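## Task

Secure the tube in the vise, then draw the red-handled pin out of it without the clamped tube shifting. The entire pin must end up resting flat on the tray floor, lower than the tray rim, and the tube must remain clamped in its original spot. Moving the tray is allowed as long as it finishes upright on the table and not touching the tube or the vise's movable jaw. The attempt fails if the robot is still in contact with the tube or the movable jaw at the end, directly or via any loose item. Nothing may rely on the robot to stay in place; release and back away at the finish.

## Robot and tools

Robot: one arm with six revolute joints and a parallel two-finger gripper. The arm's base may sit slightly tilted on the table. Loose objects can occasionally get a small nudge from outside. Knocking or placing anything off the table counts as failure.

Scene frame: origin on the table surface right under the arm base, +z up, +x forward from the base, +y to the left when facing along +x. Results report end_effector_position (metres) and end_effector_quat_wxyz in this frame, plus linear (m/s) and angular (rad/s) velocity. The reported hand position is approximate, worse when the arm is stretched out. That position is the midpoint between the finger pads, roughly 3 to 4 cm back from the tips. In the gripper's own frame the fingers extend along +x and close along y.

Tool execute_actions, argument actions: a list holding either nothing, one action, or one wait. Empty list {"actions": []} just reports the current state. An action is {"rows": [...], "steps": n} with n from 1 to 15 (default 15); each control step lasts 1/30 s. Each row is applied for one step; if there are fewer rows than steps, the final row repeats. A wait is {"steps": n} with n up to 300, counted from the previous result, and sends no command. Optional pictures (true/false) controls whether camera images come back. A refused call sends nothing to the robot.

Each row: exactly 7 numbers, one list for the single arm, ordered waist, shoulder, elbow, wrist pitch, wrist yaw, wrist roll, opening. The first six are absolute joint target angles in radians (same convention as the Joint positions line), not offsets. Ranges: waist -3.054 to 3.054, shoulder 0.000 to 3.142, elbow 0.000 to 2.356, wrist pitch -1.571 to 1.571, wrist yaw -1.571 to 1.571, wrist roll -3.142 to 3.142. The true end stops may differ by up to 0.010 rad. A target beyond a range by over 0.010 rad, and farther out than the current angle, is refused; otherwise an over-range target is clipped at the real stop and the result may print "joint sent to its limit" (possibly referring to an earlier, still-running action). The seventh number is the absolute gripper opening from -1 to 1: +1 fully open (pad gap 0.088 m), empty fingers touch near -0.80, values below that add nothing. Full close takes at least about 0.5 s.

Motion limits: each step, the target sent to a joint stays within a fixed lead of its measured angle (0.211 rad for waist, shoulder, elbow; 0.213 wrist pitch; 0.267 wrist yaw; 0.228 wrist roll). If the combined targets would move the hand more than 70 mm from where it is, all are scaled back. So long moves need several calls. Friction may leave a joint short of its target, especially at long reach, and tiny changes may not move it; check Joint positions after moves. Between calls the arm keeps heading to the last row sent until it has nearly stopped or a step is HELD; after that only a new action drives it farther.

Result lines: Joint positions and Joint velocities list the six joints in order (rad, rad/s) then the pad gap (m, m/s). grip_measured is the measured opening on the command scale. To hold something, command an opening well under grip_measured; the bigger the difference, the harder the squeeze (roughly 34 N per pad at most, less on weaker grippers). Readings may be off by about 1 mm consistently. A fast close can squeeze hard enough to spring open. "joint command not followed" means the clearance checker altered or blocked targets (mount blocks and posts count as the arm). HELD marks steps where your row was not (fully) sent.

Faults: if contact torque reaches a joint's load limit (waist 17.4, shoulder 21.6, elbow 21.5, wrist pitch 5.67, wrist yaw 5.65, wrist roll 5.3 N m, held weight included), the arm halts for 10 s and drops the rest of the call. Holding loads heats motors; MOTOR HOT appears from 50 °C; at 95 °C an OVER-TEMPERATURE FAULT holds the arm, and if it does not cool within 30 to 60 s power cuts and the arm goes limp, releasing its grip.

zoom_image: camera (cam_high, cam_low or cam_wrist) and region [x0, y0, x1, y1] in pixels of that camera's latest 504x504 image, top-left at (0, 0), region no larger than 504 by 504. Returns a magnified view.

finished_scene: argument scene (the current scene number).

Suggested order: look, clamp the tube by closing the vise on it, grip the pin handle and pull it straight out along the tube axis without dragging the tube, lower the pin flat into the tray below the rim, open the fingers, withdraw clear of tube, jaw and pin, confirm everything is at rest, then end the scene. Avoid dropping or tossing objects, striking things fast, and shoving hard; smooth, economical motion is preferred.

Each tool is called after "Call:" as name(argument=value, ...) on one line, values as JSON.

## Session

Call:
execute_actions(actions=[])

Scene clock: 0.00 s of 6060.00 s.
end_effector_position=(+0.3500, +0.4108, +0.1533) grip_measured=+0.840 end_effector_quat_wxyz=(+0.723, -0.428, -0.076, +0.537) end_effector_velocity=(-0.005, +0.002, -0.001) end_effector_angular_velocity=(-0.007, +0.002, +0.026)
Joint positions: [ 0.381  1.611  0.863  1.178 -0.612 -0.297  0.08 ]
Joint velocities: [ 0.002 -0.002 -0.002  0.007 -0.022 -0.007 -0.   ]
Heat: hottest wrist pitch 31 °C (+0.0 °C/min).

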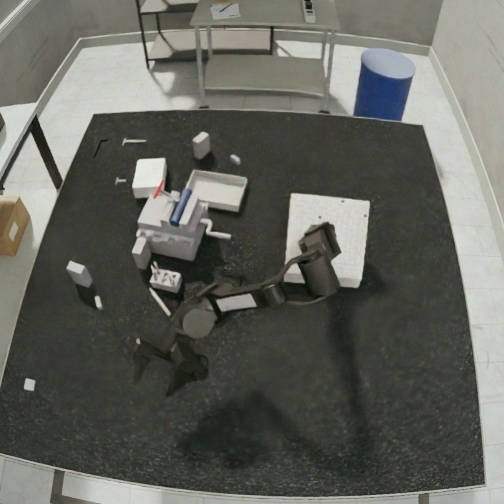

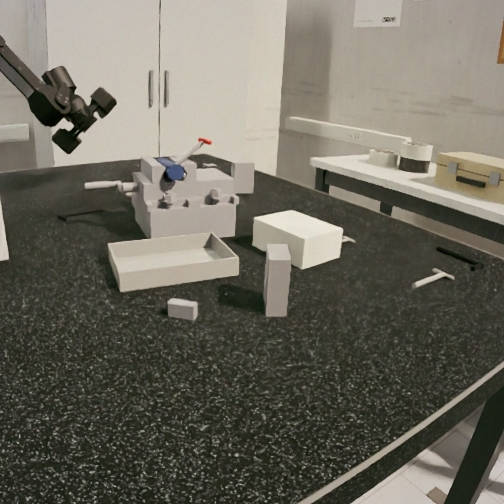

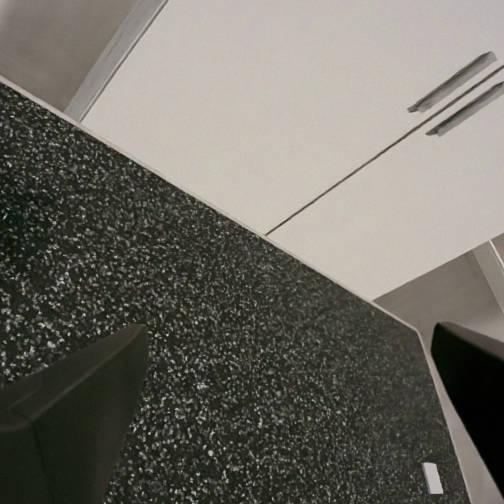

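Very similar layout, tube already seated. Go to crank hover via a high path.

Call:
execute_actions(actions=[{"rows":[[-0.749,1.35,0.7,0.3,-0.85,-0.139,0.2]]}], pictures=false)

Call:
execute_actions(actions=[{"rows":[[-0.749,1.35,0.6,-0.356,-0.85,-0.139,0.2]]}], pictures=false)

Call:
execute_actions(actions=[{"steps":15}], pictures=false)

Call:
execute_actions(actions=[{"rows":[[-0.749,1.488,0.505,-0.356,-0.85,-0.139,0.2]]}])

Call:
zoom_image(camera="cam_low", region=[110, 80, 260, 230])

Scene clock: 6.23 s of 6060.00 s.
end_effector_position=(+0.3867, +0.1885, +0.2404) grip_measured=+0.212 end_effector_quat_wxyz=(+0.863, -0.376, +0.178, +0.287) end_effector_velocity=(+0.008, -0.495, +0.172) end_effector_angular_velocity=(+0.195, +0.079, -1.810)
Joint positions: [-0.259  1.37   0.714  0.505 -0.837 -0.149  0.049]
Joint velocities: [-1.297 -0.051 -0.037 -1.326 -0.051  0.022 -0.005]
Heat: hottest wrist pitch 31 °C (+0.0 °C/min).
Steps of this call (steps 1 to 172: nothing new was sent; steps 173 to 187: all 15 steps of this action). Readings (joint positions):
173: [0.366 1.587 0.846 1.138 -0.654 -0.271]
174: [0.329 1.550 0.814 1.086 -0.703 -0.243]
176: [0.233 1.474 0.763 0.993 -0.761 -0.203]
180: [0.040 1.391 0.735 0.814 -0.812 -0.166]
187: the state above

Scene clock: 6.73 s of 6060.00 s.
end_effector_position=(+0.3043, +0.0087, +0.2410) grip_measured=+0.200 end_effector_quat_wxyz=(+0.929, -0.127, +0.348, -0.017) end_effector_velocity=(-0.174, -0.047, -0.157) end_effector_angular_velocity=(+0.842, +0.723, -0.897)
Joint positions: [-0.725  1.358  0.614 -0.151 -0.843 -0.145  0.049]
Joint velocities: [-0.144 -0.017 -0.027 -1.429 -0.022 -0.022 -0.   ]
Heat: hottest wrist pitch 31 °C (+0.0 °C/min).
Steps of this call (steps 1 to 15: all 15 steps of this action). Readings (joint positions):
1: [-0.300 1.368 0.705 0.475 -0.837 -0.148]
2: [-0.336 1.364 0.692 0.439 -0.838 -0.148]
4: [-0.408 1.361 0.664 0.361 -0.841 -0.147]
8: [-0.577 1.361 0.629 0.183 -0.842 -0.146]
15: the state above

Scene clock: 7.23 s of 6060.00 s.
end_effector_position=(+0.2784, +0.0048, +0.2191) grip_measured=+0.200 end_effector_quat_wxyz=(+0.913, -0.048, +0.403, -0.049) end_effector_velocity=(-0.005, +0.000, -0.003) end_effector_angular_velocity=(+0.032, +0.014, -0.026)
Joint positions: [-0.745  1.357  0.608 -0.35  -0.844 -0.144  0.049]
Joint velocities: [-0.007 -0.002 -0.002 -0.037 -0.007  0.007  0.   ]
Heat: hottest wrist pitch 31 °C (+0.0 °C/min).
Steps of this call (steps 1 to 15: the robot went on to your last target). Readings (joint positions):
1: [-0.729 1.358 0.613 -0.197 -0.843 -0.145]
2: [-0.732 1.358 0.611 -0.235 -0.843 -0.144]
4: [-0.737 1.358 0.608 -0.285 -0.844 -0.144]
8: [-0.742 1.357 0.608 -0.329 -0.844 -0.144]
15: the state above

Scene clock: 7.73 s of 6060.00 s.
end_effector_position=(+0.2497, -0.0148, +0.1681) grip_measured=+0.200 end_effector_quat_wxyz=(+0.883, +0.039, +0.462, -0.074) end_effector_velocity=(-0.006, +0.000, -0.009) end_effector_angular_velocity=(+0.041, +0.019, -0.010)
Joint positions: [-0.746  1.48   0.517 -0.359 -0.851 -0.144  0.049]
Joint velocities: [-0.002  0.022 -0.017 -0.007 -0.022 -0.007  0.   ]
Heat: hottest wrist pitch 31 °C (+0.0 °C/min).
Steps of this call (steps 1 to 15: all 15 steps of this action). Readings (joint positions):
1: [-0.745 1.369 0.599 -0.347 -0.848 -0.144]
2: [-0.745 1.386 0.588 -0.344 -0.851 -0.144]
4: [-0.746 1.431 0.556 -0.354 -0.851 -0.144]
8: [-0.746 1.473 0.518 -0.360 -0.851 -0.144]
15: the state above

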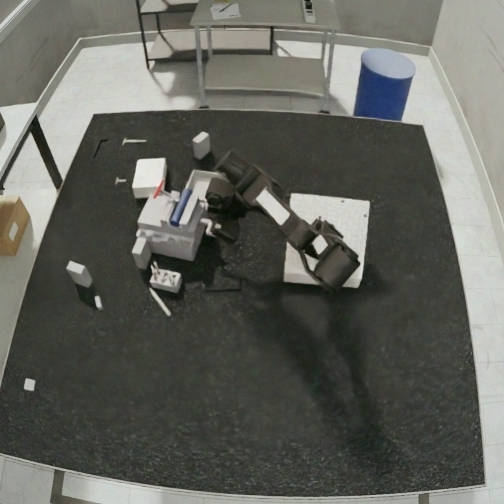

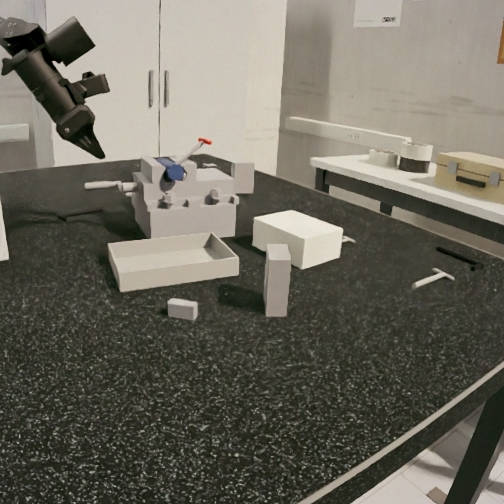

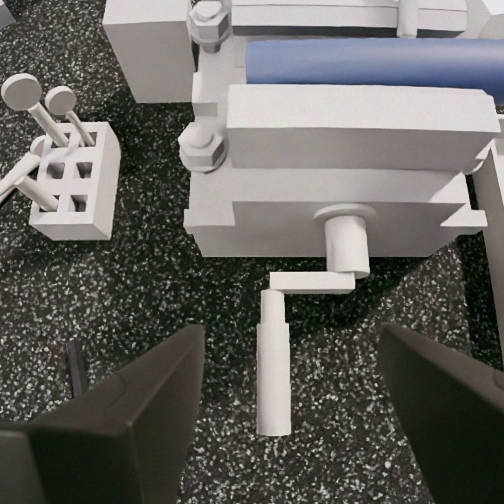

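Region (110, 80, 260, 230) of cam_low's 504x504 image, scaled by 3.360, with more detail than that image has.

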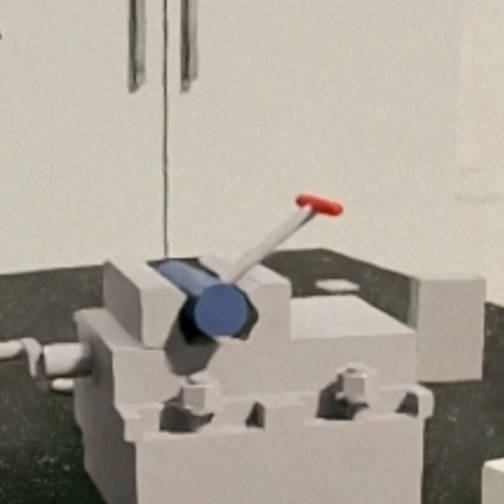

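Call:
execute_actions(actions=[{"rows":[[-0.722,1.49,0.49,-0.3,-0.84,-0.1,0.2],[-0.705,1.5,0.475,-0.255,-0.833,-0.08,0.2],[-0.688,1.508,0.457,-0.21,-0.827,-0.055,0.2],[-0.67,1.517,0.44,-0.167,-0.82,-0.03,0.2],[-0.653,1.526,0.422,-0.123,-0.814,-0.008,0.2],[-0.636,1.535,0.405,-0.08,-0.808,0.015,0.2],[-0.619,1.545,0.387,-0.035,-0.802,0.038,0.2],[-0.6,1.554,0.37,0.01,-0.796,0.06,0.2],[-0.584,1.563,0.352,0.053,-0.79,0.085,0.2],[-0.567,1.572,0.335,0.097,-0.783,0.11,0.2],[-0.55,1.581,0.317,0.14,-0.777,0.13,0.1],[-0.532,1.59,0.3,0.185,-0.77,0.155,0.1],[-0.515,1.6,0.283,0.228,-0.765,0.178,0]]}], pictures=false)

Call:
execute_actions(actions=[{"rows":[[-0.515,1.6,0.283,0.228,-0.765,0.178,-0.1],[-0.515,1.6,0.283,0.228,-0.765,0.178,-0.2],[-0.515,1.6,0.283,0.228,-0.765,0.178,-0.25],[-0.515,1.6,0.283,0.228,-0.765,0.178,-0.3],[-0.515,1.6,0.283,0.228,-0.765,0.178,-0.35],[-0.515,1.6,0.283,0.228,-0.765,0.178,-0.4],[-0.515,1.6,0.283,0.228,-0.765,0.178,-0.5],[-0.515,1.6,0.283,0.228,-0.765,0.178,-0.6],[-0.515,1.6,0.283,0.228,-0.765,0.178,-0.8]]}], pictures=false)

Call:
execute_actions(actions=[{"rows":[[-0.55,1.575,0.308,0.15,-0.778,0.133,-0.8],[-0.55,1.575,0.308,0.15,-0.778,0.133,-0.8],[-0.585,1.555,0.333,0.075,-0.791,0.083,-0.8],[-0.585,1.555,0.333,0.075,-0.791,0.083,-0.8],[-0.627,1.565,0.359,0.018,-0.806,0.027,-0.8],[-0.627,1.565,0.359,0.018,-0.806,0.027,-0.8],[-0.669,1.585,0.383,-0.024,-0.821,-0.03,-0.8],[-0.669,1.585,0.383,-0.024,-0.821,-0.03,-0.8],[-0.712,1.622,0.403,-0.05,-0.835,-0.084,-0.8],[-0.712,1.622,0.403,-0.05,-0.835,-0.084,-0.8],[-0.75,1.665,0.419,-0.058,-0.848,-0.132,-0.8],[-0.75,1.665,0.419,-0.058,-0.848,-0.132,-0.8],[-0.774,1.717,0.429,-0.05,-0.857,-0.17,-0.8],[-0.79,1.766,0.433,-0.024,-0.864,-0.195,-0.8]]}], pictures=false)

Call:
execute_actions(actions=[{"rows":[[-0.798,1.813,0.43,0.018,-0.867,-0.205,-0.8],[-0.798,1.813,0.43,0.018,-0.867,-0.205,-0.8],[-0.795,1.858,0.42,0.075,-0.866,-0.201,-0.8],[-0.795,1.858,0.42,0.075,-0.866,-0.201,-0.8],[-0.78,1.9,0.404,0.147,-0.861,-0.182,-0.8],[-0.78,1.9,0.404,0.147,-0.861,-0.182,-0.8],[-0.757,1.938,0.383,0.228,-0.852,-0.15,-0.8],[-0.757,1.938,0.383,0.228,-0.852,-0.15,-0.8],[-0.725,1.97,0.359,0.315,-0.841,-0.107,-0.8],[-0.725,1.97,0.359,0.315,-0.841,-0.107,-0.8],[-0.687,1.992,0.333,0.401,-0.827,-0.055,-0.8],[-0.687,1.992,0.333,0.401,-0.827,-0.055,-0.8],[-0.645,2.002,0.307,0.478,-0.812,0.001,-0.8],[-0.603,1.998,0.283,0.54,-0.797,0.058,-0.8]]}], pictures=false)

Call:
execute_actions(actions=[{"rows":[[-0.563,1.977,0.262,0.58,-0.783,0.112,-0.8],[-0.563,1.977,0.262,0.58,-0.783,0.112,-0.8],[-0.528,1.94,0.246,0.594,-0.77,0.16,-0.8],[-0.528,1.94,0.246,0.594,-0.77,0.16,-0.8],[-0.501,1.89,0.236,0.58,-0.76,0.198,-0.8],[-0.501,1.89,0.236,0.58,-0.76,0.198,-0.8],[-0.482,1.829,0.233,0.54,-0.754,0.223,-0.8],[-0.482,1.829,0.233,0.54,-0.754,0.223,-0.8],[-0.474,1.763,0.236,0.478,-0.751,0.233,-0.8],[-0.474,1.763,0.236,0.478,-0.751,0.233,-0.8],[-0.477,1.699,0.246,0.401,-0.752,0.229,-0.8],[-0.477,1.699,0.246,0.401,-0.752,0.229,-0.8],[-0.491,1.643,0.262,0.315,-0.757,0.21,-0.8],[-0.515,1.6,0.283,0.228,-0.765,0.178,-0.8]]}])

Call:
zoom_image(camera="cam_low", region=[110, 80, 260, 230])

Scene clock: 30.53 s of 6060.00 s.
end_effector_position=(+0.2545, -0.0133, +0.1096) grip_measured=+0.073 end_effector_quat_wxyz=(+0.884, +0.036, +0.461, -0.072) end_effector_velocity=(-0.027, +0.017, -0.097) end_effector_angular_velocity=(+0.065, +0.036, -0.007)
Joint positions: [-0.547  1.578  0.324  0.137 -0.783  0.127  0.043]
Joint velocities: [ 0.295  0.173 -0.33   0.711  0.081  0.374 -0.031]
Heat: hottest wrist pitch 31 °C (+0.0 °C/min).
Steps of this call (steps 1 to 15: the robot went on to your last target; steps 16 to 669: nothing new was sent; steps 670 to 684: all 15 steps of this action). Readings (joint positions):
670: [-0.744 1.484 0.510 -0.349 -0.851 -0.136]
671: [-0.738 1.485 0.505 -0.328 -0.850 -0.125]
673: [-0.716 1.491 0.490 -0.271 -0.842 -0.094]
677: [-0.656 1.520 0.434 -0.127 -0.821 -0.016]
684: the state above

Scene clock: 31.03 s of 6060.00 s.
end_effector_position=(+0.2542, -0.0117, +0.1023) grip_measured=-0.517 end_effector_quat_wxyz=(+0.886, +0.036, +0.458, -0.070) end_effector_velocity=(-0.002, -0.001, -0.002) end_effector_angular_velocity=(-0.009, +0.004, +0.002)
Joint positions: [-0.517  1.593  0.293  0.221 -0.772  0.171  0.014]
Joint velocities: [ 0.002  0.002 -0.007  0.007  0.007 -0.007 -0.   ]
Heat: hottest wrist pitch 31 °C (+0.0 °C/min).
Steps of this call (steps 1 to 15: all 15 steps of this action). Readings (joint positions):
1: [-0.539 1.582 0.315 0.156 -0.781 0.137]
2: [-0.533 1.586 0.308 0.172 -0.778 0.145]
4: [-0.526 1.589 0.301 0.194 -0.775 0.157]
8: [-0.520 1.592 0.296 0.214 -0.772 0.166]
15: the state above

Scene clock: 31.53 s of 6060.00 s.
end_effector_position=(+0.2478, -0.0427, +0.1344) grip_measured=-0.515 end_effector_quat_wxyz=(+0.889, +0.041, +0.451, -0.065) end_effector_velocity=(-0.033, -0.165, +0.017) end_effector_angular_velocity=(-0.163, -0.076, -0.023)
Joint positions: [-0.746  1.667  0.41  -0.03  -0.874 -0.12   0.014]
Joint velocities: [-0.559  0.672  0.159  0.051 -0.037 -0.769  0.003]
Heat: hottest wrist pitch 31 °C (+0.0 °C/min).
Steps of this call (steps 1 to 15: all 15 steps of this action). Readings (joint positions):
1: [-0.518 1.593 0.293 0.219 -0.773 0.170]
2: [-0.522 1.591 0.295 0.209 -0.775 0.165]
4: [-0.541 1.578 0.311 0.159 -0.784 0.139]
8: [-0.605 1.570 0.352 0.053 -0.815 0.060]
15: the state above

Scene clock: 32.03 s of 6060.00 s.
end_effector_position=(+0.2438, -0.0716, +0.0846) grip_measured=-0.519 end_effector_quat_wxyz=(+0.886, +0.034, +0.456, -0.078) end_effector_velocity=(+0.007, +0.075, -0.120) end_effector_angular_velocity=(+0.042, +0.088, -0.032)
Joint positions: [-0.678  1.968  0.328  0.412 -0.821 -0.034  0.014]
Joint velocities: [ 0.632  0.183 -0.349  1.033  0.212  0.813  0.001]
Heat: hottest wrist pitch 31 °C (+0.0 °C/min).
Steps of this call (steps 1 to 15: all 15 steps of this action). Readings (joint positions):
1: [-0.763 1.693 0.414 -0.021 -0.874 -0.142]
2: [-0.777 1.718 0.416 -0.008 -0.872 -0.160]
4: [-0.791 1.770 0.417 0.028 -0.869 -0.181]
8: [-0.786 1.865 0.406 0.134 -0.860 -0.176]
15: the state above

Scene clock: 32.53 s of 6060.00 s.
end_effector_position=(+0.2523, -0.0169, +0.0841) grip_measured=-0.519 end_effector_quat_wxyz=(+0.881, +0.046, +0.466, -0.072) end_effector_velocity=(+0.018, +0.077, +0.124) end_effector_angular_velocity=(+0.019, -0.080, +0.051)
Joint positions: [-0.481  1.701  0.267  0.359 -0.763  0.216  0.014]
Joint velocities: [-0.149 -0.93   0.168 -1.106 -0.11  -0.125  0.001]
Heat: hottest wrist pitch 31 °C (+0.0 °C/min).
Steps of this call (steps 1 to 15: all 15 steps of this action). Readings (joint positions):
1: [-0.655 1.971 0.315 0.450 -0.812 -0.004]
2: [-0.634 1.971 0.304 0.480 -0.803 0.023]
4: [-0.594 1.965 0.283 0.528 -0.790 0.075]
8: [-0.523 1.907 0.258 0.550 -0.758 0.158]
15: the state above

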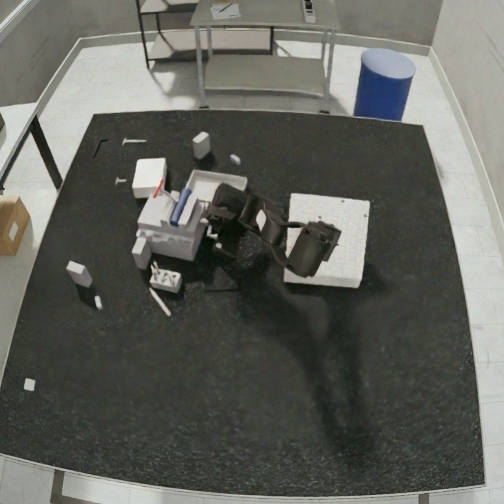

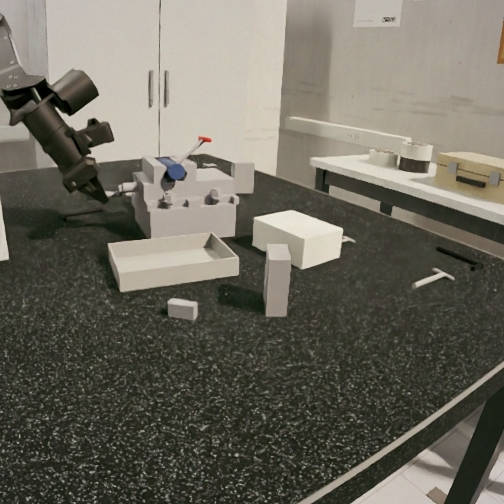

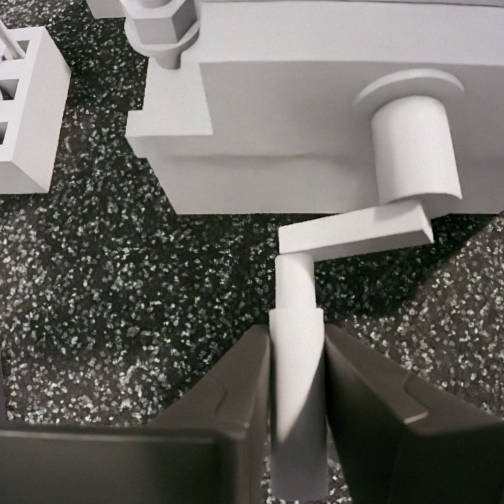

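Region (110, 80, 260, 230) of cam_low's 504x504 image, scaled by 3.360, with more detail than that image has.

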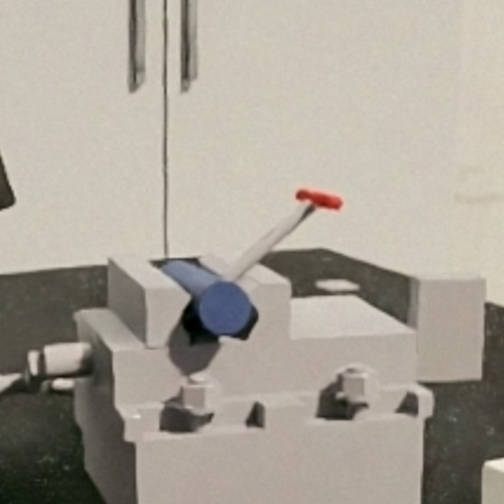

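Call:
execute_actions(actions=[{"rows":[[-0.515,1.6,0.283,0.228,-0.765,0.178,-0.5],[-0.515,1.6,0.283,0.228,-0.765,0.178,0.3]],"steps":8}], pictures=false)

Call:
execute_actions(actions=[{"rows":[[-0.532,1.59,0.3,0.185,-0.77,0.155,0.3],[-0.55,1.581,0.317,0.14,-0.777,0.13,0.3],[-0.567,1.572,0.335,0.097,-0.783,0.11,0.3],[-0.584,1.563,0.352,0.053,-0.79,0.085,0.3],[-0.6,1.554,0.37,0.01,-0.796,0.06,0.3],[-0.619,1.545,0.387,-0.035,-0.802,0.038,0.3],[-0.636,1.535,0.405,-0.08,-0.808,0.015,0.3],[-0.653,1.526,0.422,-0.123,-0.814,-0.008,0.3],[-0.67,1.517,0.44,-0.167,-0.82,-0.03,0.3],[-0.688,1.508,0.46,-0.21,-0.827,-0.055,0.3],[-0.705,1.5,0.48,-0.255,-0.833,-0.08,0.3],[-0.722,1.49,0.5,-0.3,-0.84,-0.1,0.3],[-0.75,1.48,0.53,-0.356,-0.85,-0.139,0.3],[-0.76,1.48,0.56,-0.37,-0.85,-0.139,0.3],[-0.77,1.48,0.59,-0.377,-0.85,-0.139,0.3]]}], pictures=false)

Call:
execute_actions(actions=[{"rows":[[-0.77,1.5,0.625,-0.377,-0.85,-0.13,0.3],[-0.77,1.53,0.66,-0.377,-0.85,-0.13,0.3],[-0.77,1.565,0.695,-0.377,-0.85,-0.13,0.3],[-0.77,1.6,0.73,-0.377,-0.85,-0.13,0.3],[-0.765,1.635,0.765,-0.377,-0.85,-0.13,0.3],[-0.76,1.67,0.8,-0.377,-0.85,-0.12,0.3],[-0.76,1.705,0.835,-0.377,-0.85,-0.12,0.3],[-0.755,1.74,0.87,-0.377,-0.85,-0.12,0.3],[-0.75,1.78,0.9,-0.377,-0.85,-0.12,0.3],[-0.75,1.815,0.93,-0.377,-0.85,-0.12,0.3],[-0.745,1.85,0.96,-0.377,-0.85,-0.11,0.3],[-0.74,1.89,0.99,-0.377,-0.85,-0.11,0.3],[-0.74,1.925,1.02,-0.377,-0.85,-0.11,0.3],[-0.735,1.96,1.05,-0.377,-0.85,-0.11,0.3],[-0.731,1.998,1.083,-0.377,-0.85,-0.11,0.3]]}], pictures=false)

Call:
execute_actions(actions=[{"steps":8}])

Call:
execute_actions(actions=[{"rows":[[-0.718,2.01,1.07,-0.35,-0.845,-0.095,0.3],[-0.704,2.023,1.068,-0.32,-0.84,-0.075,0.3],[-0.69,2.036,1.065,-0.29,-0.834,-0.056,0.3],[-0.677,2.049,1.062,-0.26,-0.828,-0.037,0.3],[-0.664,2.062,1.059,-0.23,-0.822,-0.018,0.3],[-0.65,2.075,1.056,-0.2,-0.816,0.002,0.3],[-0.637,2.088,1.053,-0.172,-0.81,0.02,0.3],[-0.6245,2.1,1.05,-0.145,-0.805,0.04,0.3]]}])

Call:
zoom_image(camera="cam_low", region=[110, 80, 260, 230])

Scene clock: 53.80 s of 6060.00 s.
end_effector_position=(+0.2522, -0.0123, +0.0988) grip_measured=+0.082 end_effector_quat_wxyz=(+0.883, +0.042, +0.462, -0.075) end_effector_velocity=(-0.004, +0.002, -0.001) end_effector_angular_velocity=(+0.023, +0.011, -0.001)
Joint positions: [-0.511  1.604  0.288  0.228 -0.767  0.184  0.043]
Joint velocities: [-0.007 -0.002 -0.002 -0.022 -0.022 -0.007  0.175]
Heat: hottest wrist pitch 30 °C (-1.1 °C/min).
Steps of this call (steps 1 to 30: the robot went on to your last target; steps 31 to 630: nothing new was sent; steps 631 to 638: all 8 steps of this action). Readings (joint positions):
631: [-0.508 1.604 0.288 0.236 -0.767 0.186]
632: [-0.508 1.604 0.288 0.236 -0.767 0.186]
634: [-0.510 1.604 0.288 0.229 -0.767 0.184]
638: the state above

Scene clock: 54.30 s of 6060.00 s.
end_effector_position=(+0.2523, -0.0190, +0.1575) grip_measured=+0.297 end_effector_quat_wxyz=(+0.881, +0.044, +0.463, -0.083) end_effector_velocity=(+0.078, -0.013, +0.233) end_effector_angular_velocity=(-0.172, -0.286, +0.086)
Joint positions: [-0.713  1.506  0.489 -0.272 -0.829 -0.081  0.054]
Joint velocities: [-0.471 -0.149  0.711 -0.886 -0.11  -0.462  0.001]
Heat: hottest wrist pitch 30 °C (-1.1 °C/min).
Steps of this call (steps 1 to 15: all 15 steps of this action). Readings (joint positions):
1: [-0.513 1.604 0.288 0.222 -0.767 0.179]
2: [-0.518 1.601 0.290 0.206 -0.767 0.170]
4: [-0.539 1.593 0.301 0.151 -0.770 0.143]
8: [-0.596 1.564 0.356 0.011 -0.789 0.067]
15: the state above

Scene clock: 54.80 s of 6060.00 s.
end_effector_position=(+0.3438, -0.0672, +0.2172) grip_measured=+0.300 end_effector_quat_wxyz=(+0.889, +0.032, +0.450, -0.077) end_effector_velocity=(+0.180, -0.158, -0.024) end_effector_angular_velocity=(+0.116, +0.167, -0.024)
Joint positions: [-0.744  1.866  0.964 -0.372 -0.844 -0.115  0.054]
Joint velocities: [ 0.095  1.067  0.921 -0.037 -0.007 -0.007  0.   ]
Heat: hottest wrist pitch 30 °C (-1.1 °C/min).
Steps of this call (steps 1 to 15: all 15 steps of this action). Readings (joint positions):
1: [-0.727 1.505 0.514 -0.296 -0.833 -0.091]
2: [-0.737 1.506 0.543 -0.314 -0.835 -0.099]
4: [-0.750 1.527 0.608 -0.337 -0.841 -0.109]
8: [-0.755 1.627 0.743 -0.361 -0.844 -0.114]
15: the state above

Scene clock: 55.07 s of 6060.00 s.
end_effector_position=(+0.3614, -0.0844, +0.2115) grip_measured=+0.300 end_effector_quat_wxyz=(+0.884, +0.038, +0.460, -0.076) end_effector_velocity=(+0.022, -0.014, +0.009) end_effector_angular_velocity=(-0.023, -0.008, +0.016)
Joint positions: [-0.732  1.978  1.056 -0.375 -0.844 -0.115  0.054]
Joint velocities: [ 0.002  0.081  0.11  -0.007  0.007 -0.007 -0.   ]
Heat: hottest wrist pitch 30 °C (-1.1 °C/min).
Steps of this call (steps 1 to 8: the robot went on to your last target). Readings (joint positions):
1: [-0.740 1.898 0.991 -0.373 -0.844 -0.115]
2: [-0.738 1.923 1.011 -0.373 -0.844 -0.115]
4: [-0.734 1.954 1.034 -0.373 -0.844 -0.115]
8: the state above

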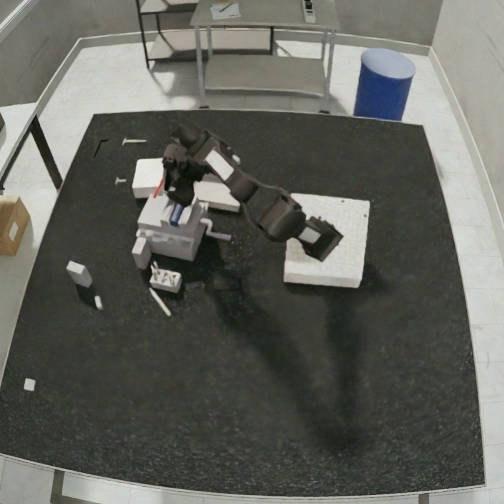

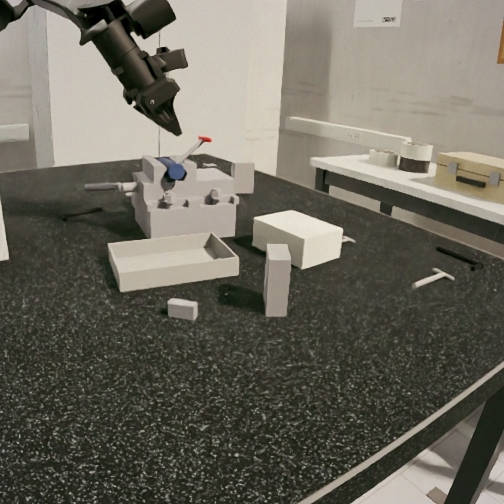

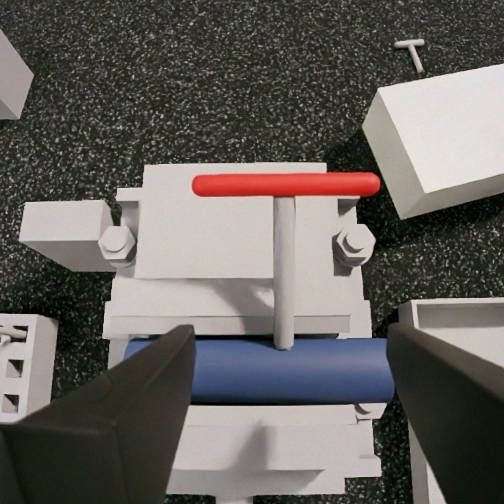

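Scene clock: 55.57 s of 6060.00 s.
end_effector_position=(+0.3924, -0.0893, +0.1730) grip_measured=+0.300 end_effector_quat_wxyz=(+0.884, +0.036, +0.461, -0.073) end_effector_velocity=(+0.016, -0.003, +0.007) end_effector_angular_velocity=(-0.013, -0.072, +0.019)
Joint positions: [-0.626  2.087  1.059 -0.162 -0.813  0.025  0.054]
Joint velocities: [ 0.002  0.012 -0.002  0.125 -0.007  0.066 -0.   ]
Heat: hottest wrist pitch 30 °C (-1.1 °C/min).
Steps of this call (steps 1 to 15: all 15 steps of this action). Readings (joint positions):
1: [-0.731 1.982 1.058 -0.373 -0.844 -0.112]
2: [-0.728 1.986 1.059 -0.364 -0.844 -0.106]
4: [-0.715 2.001 1.059 -0.328 -0.844 -0.084]
8: [-0.667 2.050 1.059 -0.235 -0.828 -0.023]
15: the state above

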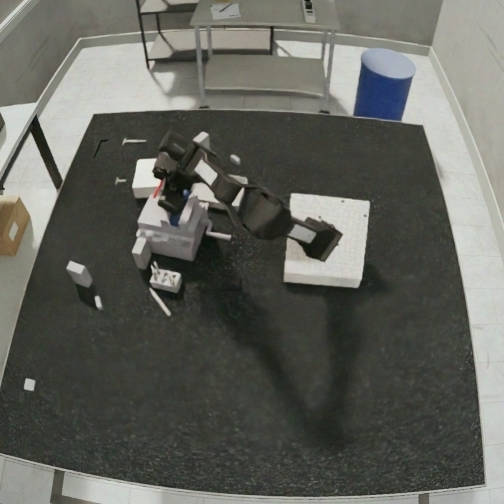

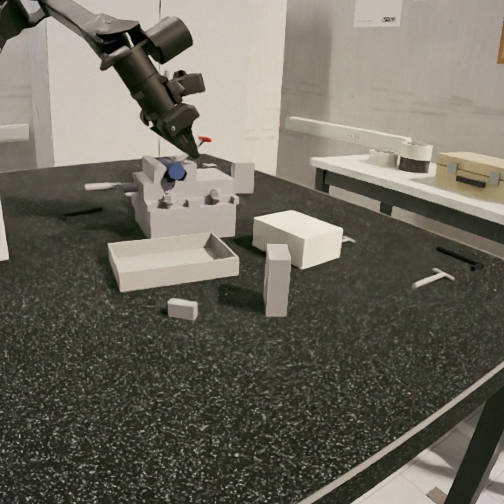

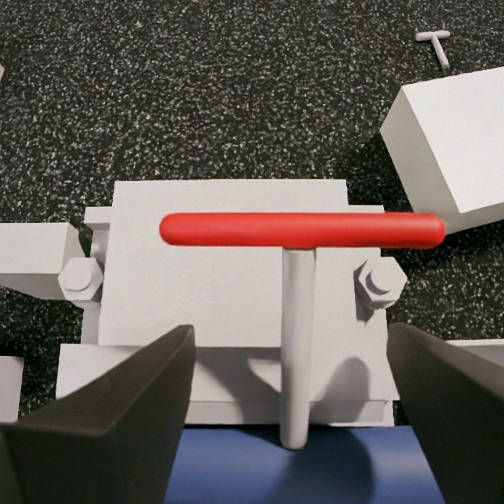

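Region (110, 80, 260, 230) of cam_low's 504x504 image, scaled by 3.360, with more detail than that image has.

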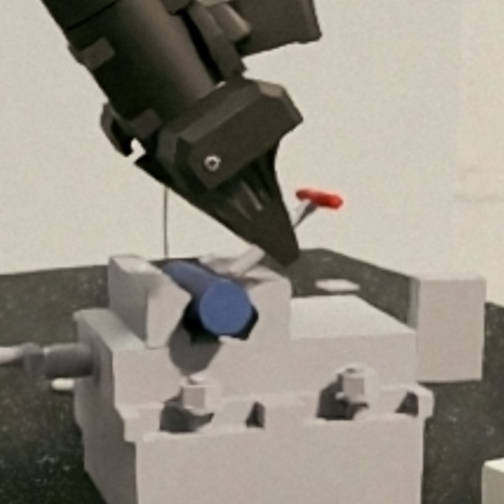

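Call:
execute_actions(actions=[{"rows":[[-0.6245,2.095,1.055,-0.148,-0.81,0.036,-0.1],[-0.6245,2.095,1.055,-0.148,-0.81,0.036,-0.3],[-0.6245,2.095,1.055,-0.148,-0.81,0.036,-0.45],[-0.6245,2.095,1.055,-0.148,-0.81,0.036,-0.55],[-0.6245,2.095,1.055,-0.148,-0.81,0.036,-0.6],[-0.6245,2.095,1.055,-0.148,-0.81,0.036,-0.7],[-0.6245,2.095,1.055,-0.148,-0.81,0.036,-0.9]]}], pictures=false)

Call:
execute_actions(actions=[{"rows":[[-0.627,2.083,1.036,-0.115,-0.81,0.05,-0.9],[-0.629,2.074,1.017,-0.082,-0.809,0.064,-0.9],[-0.63,2.066,0.998,-0.049,-0.808,0.078,-0.9],[-0.632,2.058,0.979,-0.016,-0.807,0.092,-0.9],[-0.633,2.051,0.96,0.017,-0.806,0.106,-0.9],[-0.634,2.044,0.941,0.05,-0.805,0.12,-0.9],[-0.635,2.038,0.922,0.083,-0.803,0.134,-0.9],[-0.636,2.032,0.904,0.116,-0.801,0.148,-0.9],[-0.637,2.027,0.886,0.149,-0.799,0.162,-0.9],[-0.638,2.022,0.868,0.182,-0.797,0.176,-0.9],[-0.639,2.018,0.85,0.215,-0.794,0.19,-0.9],[-0.64,2.014,0.832,0.248,-0.791,0.204,-0.9],[-0.64,2.011,0.814,0.281,-0.788,0.218,-0.9],[-0.64,2.008,0.797,0.314,-0.784,0.232,-0.9],[-0.64,2.006,0.78,0.347,-0.78,0.246,-0.9]]}], pictures=false)

Call:
execute_actions(actions=[{"rows":[[-0.64,2.006,0.764,0.382,-0.776,0.26,-0.9],[-0.64,2.006,0.748,0.418,-0.772,0.273,-0.9],[-0.64,2.007,0.732,0.453,-0.767,0.287,-0.9],[-0.639,2.008,0.716,0.489,-0.762,0.3,-0.9],[-0.639,2.01,0.7,0.524,-0.757,0.314,-0.9],[-0.638,2.012,0.685,0.56,-0.752,0.327,-0.9],[-0.637,2.014,0.67,0.596,-0.747,0.341,-0.9],[-0.637,2.017,0.655,0.631,-0.741,0.354,-0.9],[-0.636,2.02,0.64,0.667,-0.735,0.368,-0.9],[-0.635,2.023,0.626,0.702,-0.729,0.381,-0.9],[-0.634,2.026,0.612,0.738,-0.723,0.395,-0.9],[-0.633,2.03,0.598,0.773,-0.717,0.408,-0.9],[-0.632,2.034,0.584,0.81,-0.71,0.422,-0.9],[-0.63,2.038,0.57,0.846,-0.703,0.436,-0.9],[-0.628,2.042,0.555,0.884,-0.696,0.45,-0.9]]}], pictures=false)

Call:
execute_actions(actions=[{"steps":12}])

Call:
zoom_image(camera="cam_low", region=[110, 80, 260, 230])

Scene clock: 74.13 s of 6060.00 s.
end_effector_position=(+0.3933, -0.0905, +0.1712) grip_measured=-0.633 end_effector_quat_wxyz=(+0.884, +0.038, +0.460, -0.075) end_effector_velocity=(-0.004, -0.000, -0.000) end_effector_angular_velocity=(+0.013, +0.008, -0.008)
Joint positions: [-0.623  2.093  1.056 -0.148 -0.81   0.036  0.008]
Joint velocities: [-0.007 -0.002 -0.002 -0.022 -0.007 -0.007 -0.   ]
Heat: hottest wrist pitch 31 °C (+0.0 °C/min).
Steps of this call (steps 1 to 30: the robot went on to your last target; steps 31 to 542: nothing new was sent; steps 543 to 557: all 15 steps of this action). Readings (joint positions):
543: [-0.624 2.093 1.056 -0.148 -0.810 0.036]
544: [-0.624 2.093 1.056 -0.148 -0.810 0.036]
546: [-0.624 2.093 1.056 -0.148 -0.810 0.036]
550: [-0.624 2.093 1.056 -0.148 -0.810 0.036]
557: the state above

Scene clock: 74.63 s of 6060.00 s.
end_effector_position=(+0.3859, -0.0896, +0.1722) grip_measured=-0.641 end_effector_quat_wxyz=(+0.919, +0.030, +0.385, -0.076) end_effector_velocity=(-0.025, +0.003, +0.003) end_effector_angular_velocity=(-0.089, -0.401, -0.005)
Joint positions: [-0.629  2.033  0.848  0.232 -0.797  0.193  0.008]
Joint velocities: [-0.007 -0.115 -0.51   0.96   0.095  0.388  0.001]
Heat: hottest wrist pitch 31 °C (+0.0 °C/min).
Steps of this call (steps 1 to 15: all 15 steps of this action). Readings (joint positions):
1: [-0.623 2.093 1.056 -0.147 -0.810 0.036]
2: [-0.624 2.092 1.051 -0.138 -0.811 0.039]
4: [-0.626 2.084 1.028 -0.099 -0.813 0.056]
8: [-0.628 2.064 0.967 0.010 -0.813 0.101]
15: the state above

Scene clock: 75.13 s of 6060.00 s.
end_effector_position=(+0.3728, -0.0882, +0.1735) grip_measured=-0.637 end_effector_quat_wxyz=(+0.955, +0.022, +0.284, -0.081) end_effector_velocity=(-0.021, +0.016, +0.010) end_effector_angular_velocity=(-0.085, -0.450, +0.037)
Joint positions: [-0.627  2.028  0.609  0.752 -0.727  0.397  0.008]
Joint velocities: [ 0.037  0.071 -0.422  1.092  0.183  0.388 -0.002]
Heat: hottest wrist pitch 31 °C (+0.0 °C/min).
Steps of this call (steps 1 to 15: all 15 steps of this action). Readings (joint positions):
1: [-0.630 2.030 0.831 0.265 -0.793 0.207]
2: [-0.630 2.028 0.814 0.298 -0.790 0.221]
4: [-0.630 2.025 0.781 0.367 -0.783 0.248]
8: [-0.630 2.025 0.715 0.504 -0.766 0.304]
15: the state above

Scene clock: 75.53 s of 6060.00 s.
end_effector_position=(+0.3694, -0.0865, +0.1737) grip_measured=-0.637 end_effector_quat_wxyz=(+0.962, +0.022, +0.261, -0.081) end_effector_velocity=(-0.001, +0.002, +0.001) end_effector_angular_velocity=(-0.009, -0.015, +0.006)
Joint positions: [-0.623  2.039  0.561  0.871 -0.706  0.442  0.008]
Joint velocities: [ 0.002 -0.002 -0.017  0.037  0.007  0.007 -0.   ]
Heat: hottest wrist pitch 31 °C (+0.0 °C/min).
Steps of this call (steps 1 to 12: the robot went on to your last target). Readings (joint positions):
1: [-0.626 2.030 0.597 0.781 -0.722 0.408]
2: [-0.625 2.032 0.588 0.803 -0.718 0.416]
4: [-0.624 2.036 0.575 0.832 -0.712 0.428]
8: [-0.623 2.039 0.564 0.860 -0.708 0.438]
12: the state above

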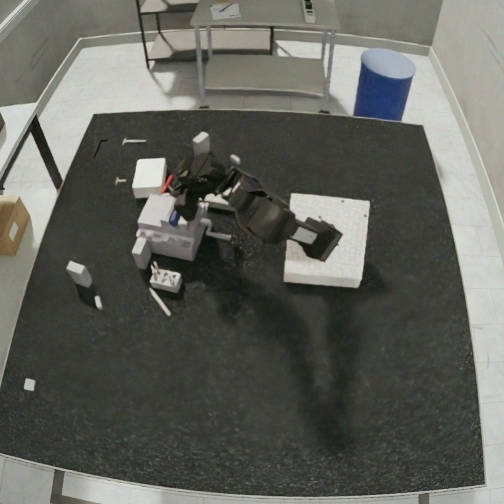

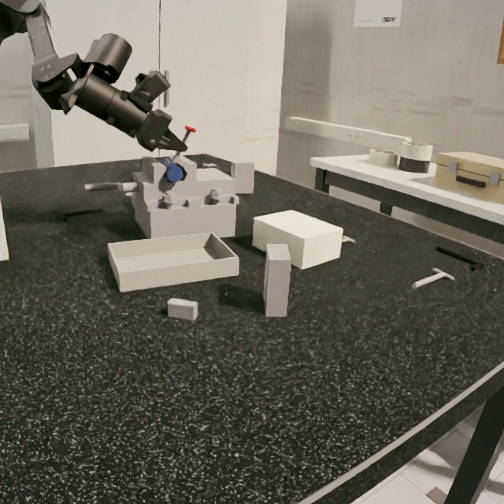

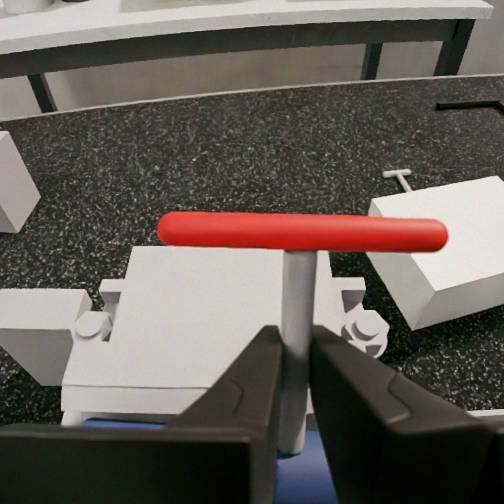

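Region (110, 80, 260, 230) of cam_low's 504x504 image, scaled by 3.360, with more detail than that image has.

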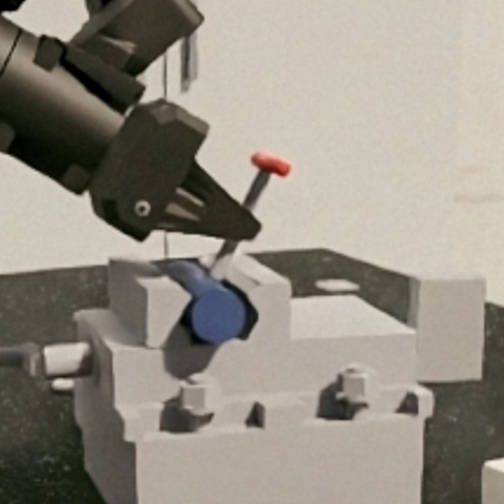

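Call:
execute_actions(actions=[{"rows":[[-0.615,2.055,0.555,0.89,-0.696,0.45,-0.9],[-0.615,2.055,0.555,0.89,-0.696,0.45,-0.9],[-0.615,2.055,0.555,0.89,-0.696,0.45,-0.9],[-0.615,2.055,0.555,0.89,-0.696,0.45,-0.8],[-0.615,2.055,0.555,0.89,-0.696,0.45,-0.7],[-0.615,2.055,0.555,0.89,-0.696,0.45,-0.62],[-0.615,2.055,0.555,0.89,-0.696,0.45,-0.5],[-0.615,2.055,0.555,0.89,-0.696,0.45,0.1]]}], pictures=false)

Call:
execute_actions(actions=[{"rows":[[-0.627,2.03,0.55,0.86,-0.706,0.43,0.2],[-0.639,2.01,0.546,0.825,-0.717,0.41,0.2],[-0.651,1.988,0.542,0.79,-0.727,0.39,0.2],[-0.663,1.966,0.538,0.755,-0.738,0.375,0.2],[-0.675,1.944,0.533,0.72,-0.748,0.355,0.2],[-0.687,1.922,0.529,0.69,-0.76,0.335,0.2],[-0.7,1.9,0.524,0.655,-0.77,0.32,0.2],[-0.712,1.878,0.52,0.62,-0.78,0.3,0.2]],"steps":11}], pictures=false)

Call:
execute_actions(actions=[{"rows":[[-0.749,1.475,0.52,-0.356,-0.85,-0.139,0.2]]}], pictures=false)

Call:
execute_actions(actions=[{"steps":12}], pictures=false)

Call:
execute_actions(actions=[{"rows":[[-0.722,1.49,0.49,-0.3,-0.84,-0.1,0.2],[-0.705,1.5,0.475,-0.255,-0.833,-0.08,0.2],[-0.688,1.508,0.457,-0.21,-0.827,-0.055,0.2],[-0.67,1.517,0.44,-0.167,-0.82,-0.03,0.2],[-0.653,1.526,0.422,-0.123,-0.814,-0.008,0.2],[-0.636,1.535,0.405,-0.08,-0.808,0.015,0.2],[-0.619,1.545,0.387,-0.035,-0.802,0.038,0.2],[-0.6,1.554,0.37,0.01,-0.796,0.06,0.2],[-0.584,1.563,0.352,0.053,-0.79,0.085,0.2],[-0.567,1.572,0.335,0.097,-0.783,0.11,0.2],[-0.55,1.581,0.317,0.14,-0.777,0.13,0.1],[-0.53,1.595,0.298,0.195,-0.77,0.16,0.1],[-0.507,1.612,0.277,0.25,-0.762,0.19,0]]}], pictures=false)

Call:
execute_actions(actions=[{"rows":[[-0.507,1.612,0.277,0.25,-0.762,0.19,-0.1],[-0.507,1.612,0.277,0.25,-0.762,0.19,-0.2],[-0.507,1.612,0.277,0.25,-0.762,0.19,-0.25],[-0.507,1.612,0.277,0.25,-0.762,0.19,-0.3],[-0.507,1.612,0.277,0.25,-0.762,0.19,-0.35],[-0.507,1.612,0.277,0.25,-0.762,0.19,-0.4],[-0.507,1.612,0.277,0.25,-0.762,0.19,-0.5],[-0.507,1.612,0.277,0.25,-0.762,0.19,-0.6],[-0.507,1.612,0.277,0.25,-0.762,0.19,-0.8]]}])

Call:
zoom_image(camera="cam_low", region=[110, 80, 260, 230])

Scene clock: 89.43 s of 6060.00 s.
end_effector_position=(+0.3696, -0.0861, +0.1709) grip_measured=+0.004 end_effector_quat_wxyz=(+0.962, +0.022, +0.261, -0.080) end_effector_velocity=(-0.001, -0.002, +0.000) end_effector_angular_velocity=(-0.006, +0.001, -0.008)
Joint positions: [-0.616  2.047  0.558  0.886 -0.702  0.446  0.039]
Joint velocities: [-0.002 -0.002 -0.002 -0.007  0.007 -0.007  0.032]
Heat: hottest wrist pitch 33 °C (+2.0 °C/min).
Steps of this call (steps 1 to 30: the robot went on to your last target; steps 31 to 402: nothing new was sent; steps 403 to 417: all 15 steps of this action). Readings (joint positions):
403: [-0.621 2.042 0.558 0.877 -0.704 0.445]
404: [-0.620 2.044 0.558 0.879 -0.704 0.445]
406: [-0.617 2.046 0.558 0.882 -0.702 0.446]
410: [-0.617 2.047 0.558 0.884 -0.702 0.446]
417: the state above

Scene clock: 89.80 s of 6060.00 s.
end_effector_position=(+0.3463, -0.0845, +0.1882) grip_measured=+0.189 end_effector_quat_wxyz=(+0.955, +0.016, +0.282, -0.089) end_effector_velocity=(-0.037, +0.015, +0.050) end_effector_angular_velocity=(-0.065, +0.032, +0.042)
Joint positions: [-0.694  1.915  0.536  0.67  -0.76   0.331  0.048]
Joint velocities: [-0.159 -0.286 -0.022 -0.388 -0.125 -0.242  0.004]
Heat: hottest wrist pitch 33 °C (+2.0 °C/min).
Steps of this call (steps 1 to 11: all 11 steps of this action). Readings (joint positions):
1: [-0.616 2.047 0.558 0.886 -0.702 0.446]
2: [-0.617 2.045 0.558 0.874 -0.702 0.443]
4: [-0.628 2.028 0.555 0.832 -0.709 0.421]
8: [-0.669 1.958 0.541 0.724 -0.743 0.361]
11: the state above

Scene clock: 90.30 s of 6060.00 s.
end_effector_position=(+0.2898, -0.0259, +0.2008) grip_measured=+0.200 end_effector_quat_wxyz=(+0.922, -0.067, +0.379, -0.045) end_effector_velocity=(-0.165, +0.024, -0.151) end_effector_angular_velocity=(+0.728, +0.761, -0.654)
Joint positions: [-0.744  1.497  0.524 -0.044 -0.842 -0.118  0.049]
Joint velocities: [-0.012 -0.105 -0.002 -1.443 -0.022 -0.139 -0.   ]
Heat: hottest wrist pitch 33 °C (+2.0 °C/min).
Steps of this call (steps 1 to 15: all 15 steps of this action). Readings (joint positions):
1: [-0.702 1.885 0.535 0.620 -0.773 0.285]
2: [-0.713 1.846 0.530 0.566 -0.790 0.234]
4: [-0.728 1.754 0.524 0.475 -0.814 0.133]
8: [-0.740 1.577 0.524 0.291 -0.836 -0.036]
15: the state above

Scene clock: 90.70 s of 6060.00 s.
end_effector_position=(+0.2540, -0.0169, +0.1714) grip_measured=+0.200 end_effector_quat_wxyz=(+0.886, +0.032, +0.456, -0.076) end_effector_velocity=(-0.016, +0.006, -0.010) end_effector_angular_velocity=(+0.057, +0.064, -0.039)
Joint positions: [-0.745  1.483  0.524 -0.338 -0.844 -0.133  0.049]
Joint velocities: [-0.007 -0.007 -0.002 -0.125 -0.007 -0.037 -0.   ]
Heat: hottest wrist pitch 33 °C (+2.0 °C/min).
Steps of this call (steps 1 to 12: the robot went on to your last target). Readings (joint positions):
1: [-0.744 1.494 0.524 -0.091 -0.843 -0.122]
2: [-0.744 1.491 0.524 -0.139 -0.843 -0.124]
4: [-0.745 1.488 0.524 -0.227 -0.844 -0.128]
8: [-0.745 1.485 0.524 -0.309 -0.844 -0.131]
12: the state above

Scene clock: 91.20 s of 6060.00 s.
end_effector_position=(+0.2548, -0.0135, +0.1085) grip_measured=+0.073 end_effector_quat_wxyz=(+0.884, +0.037, +0.461, -0.072) end_effector_velocity=(-0.036, +0.014, -0.115) end_effector_angular_velocity=(+0.093, +0.068, -0.068)
Joint positions: [-0.543  1.584  0.322  0.15  -0.782  0.134  0.043]
Joint velocities: [ 0.335  0.227 -0.369  0.784  0.11   0.447 -0.033]
Heat: hottest wrist pitch 33 °C (+2.0 °C/min).
Steps of this call (steps 1 to 15: all 15 steps of this action). Readings (joint positions):
1: [-0.744 1.483 0.521 -0.336 -0.844 -0.132]
2: [-0.738 1.483 0.515 -0.318 -0.844 -0.124]
4: [-0.716 1.489 0.495 -0.266 -0.842 -0.094]
8: [-0.657 1.519 0.435 -0.126 -0.821 -0.016]
15: the state above

Scene clock: 91.70 s of 6060.00 s.
end_effector_position=(+0.2541, -0.0117, +0.0996) grip_measured=-0.517 end_effector_quat_wxyz=(+0.885, +0.038, +0.458, -0.071) end_effector_velocity=(-0.002, -0.000, -0.003) end_effector_angular_velocity=(-0.009, +0.007, +0.006)
Joint positions: [-0.509  1.605  0.287  0.243 -0.769  0.182  0.014]
Joint velocities: [ 0.007  0.002 -0.007  0.007  0.007 -0.007  0.   ]
Heat: hottest wrist pitch 33 °C (+2.0 °C/min).
Steps of this call (steps 1 to 15: all 15 steps of this action). Readings (joint positions):
1: [-0.533 1.590 0.312 0.171 -0.779 0.145]
2: [-0.527 1.595 0.304 0.188 -0.776 0.154]
4: [-0.519 1.600 0.296 0.212 -0.773 0.166]
8: [-0.512 1.603 0.290 0.235 -0.770 0.178]
15: the state above

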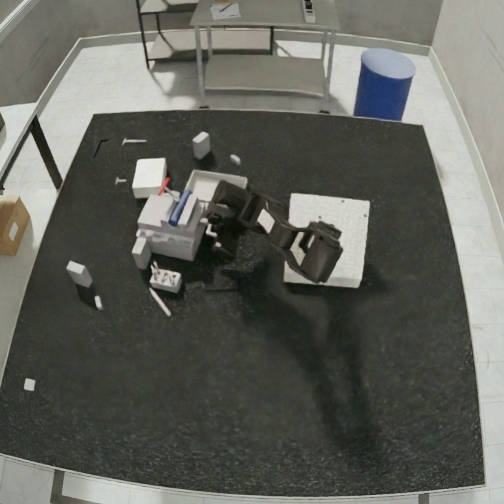

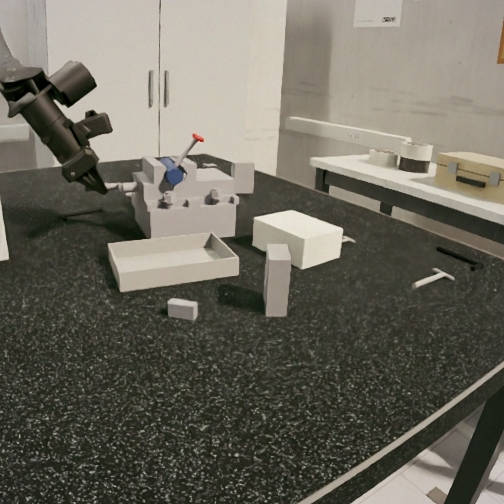

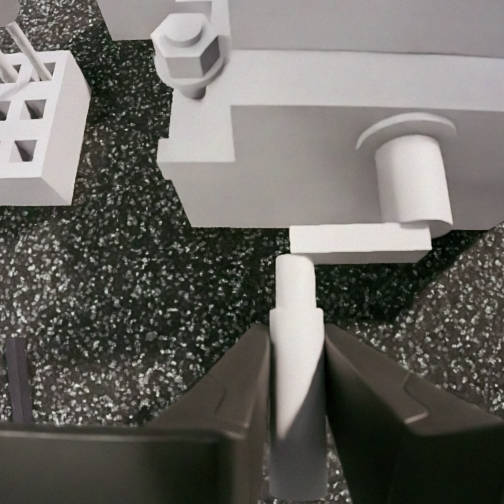

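Region (110, 80, 260, 230) of cam_low's 504x504 image, scaled by 3.360, with more detail than that image has.

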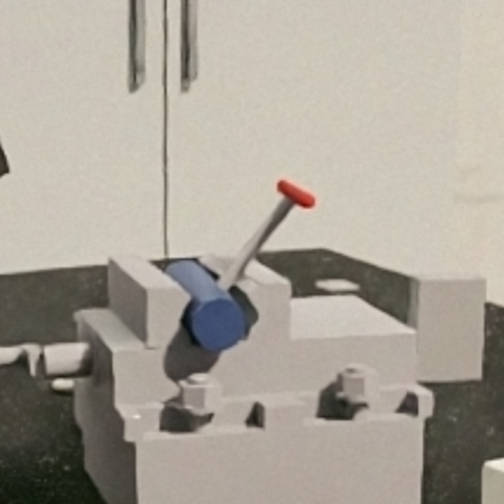

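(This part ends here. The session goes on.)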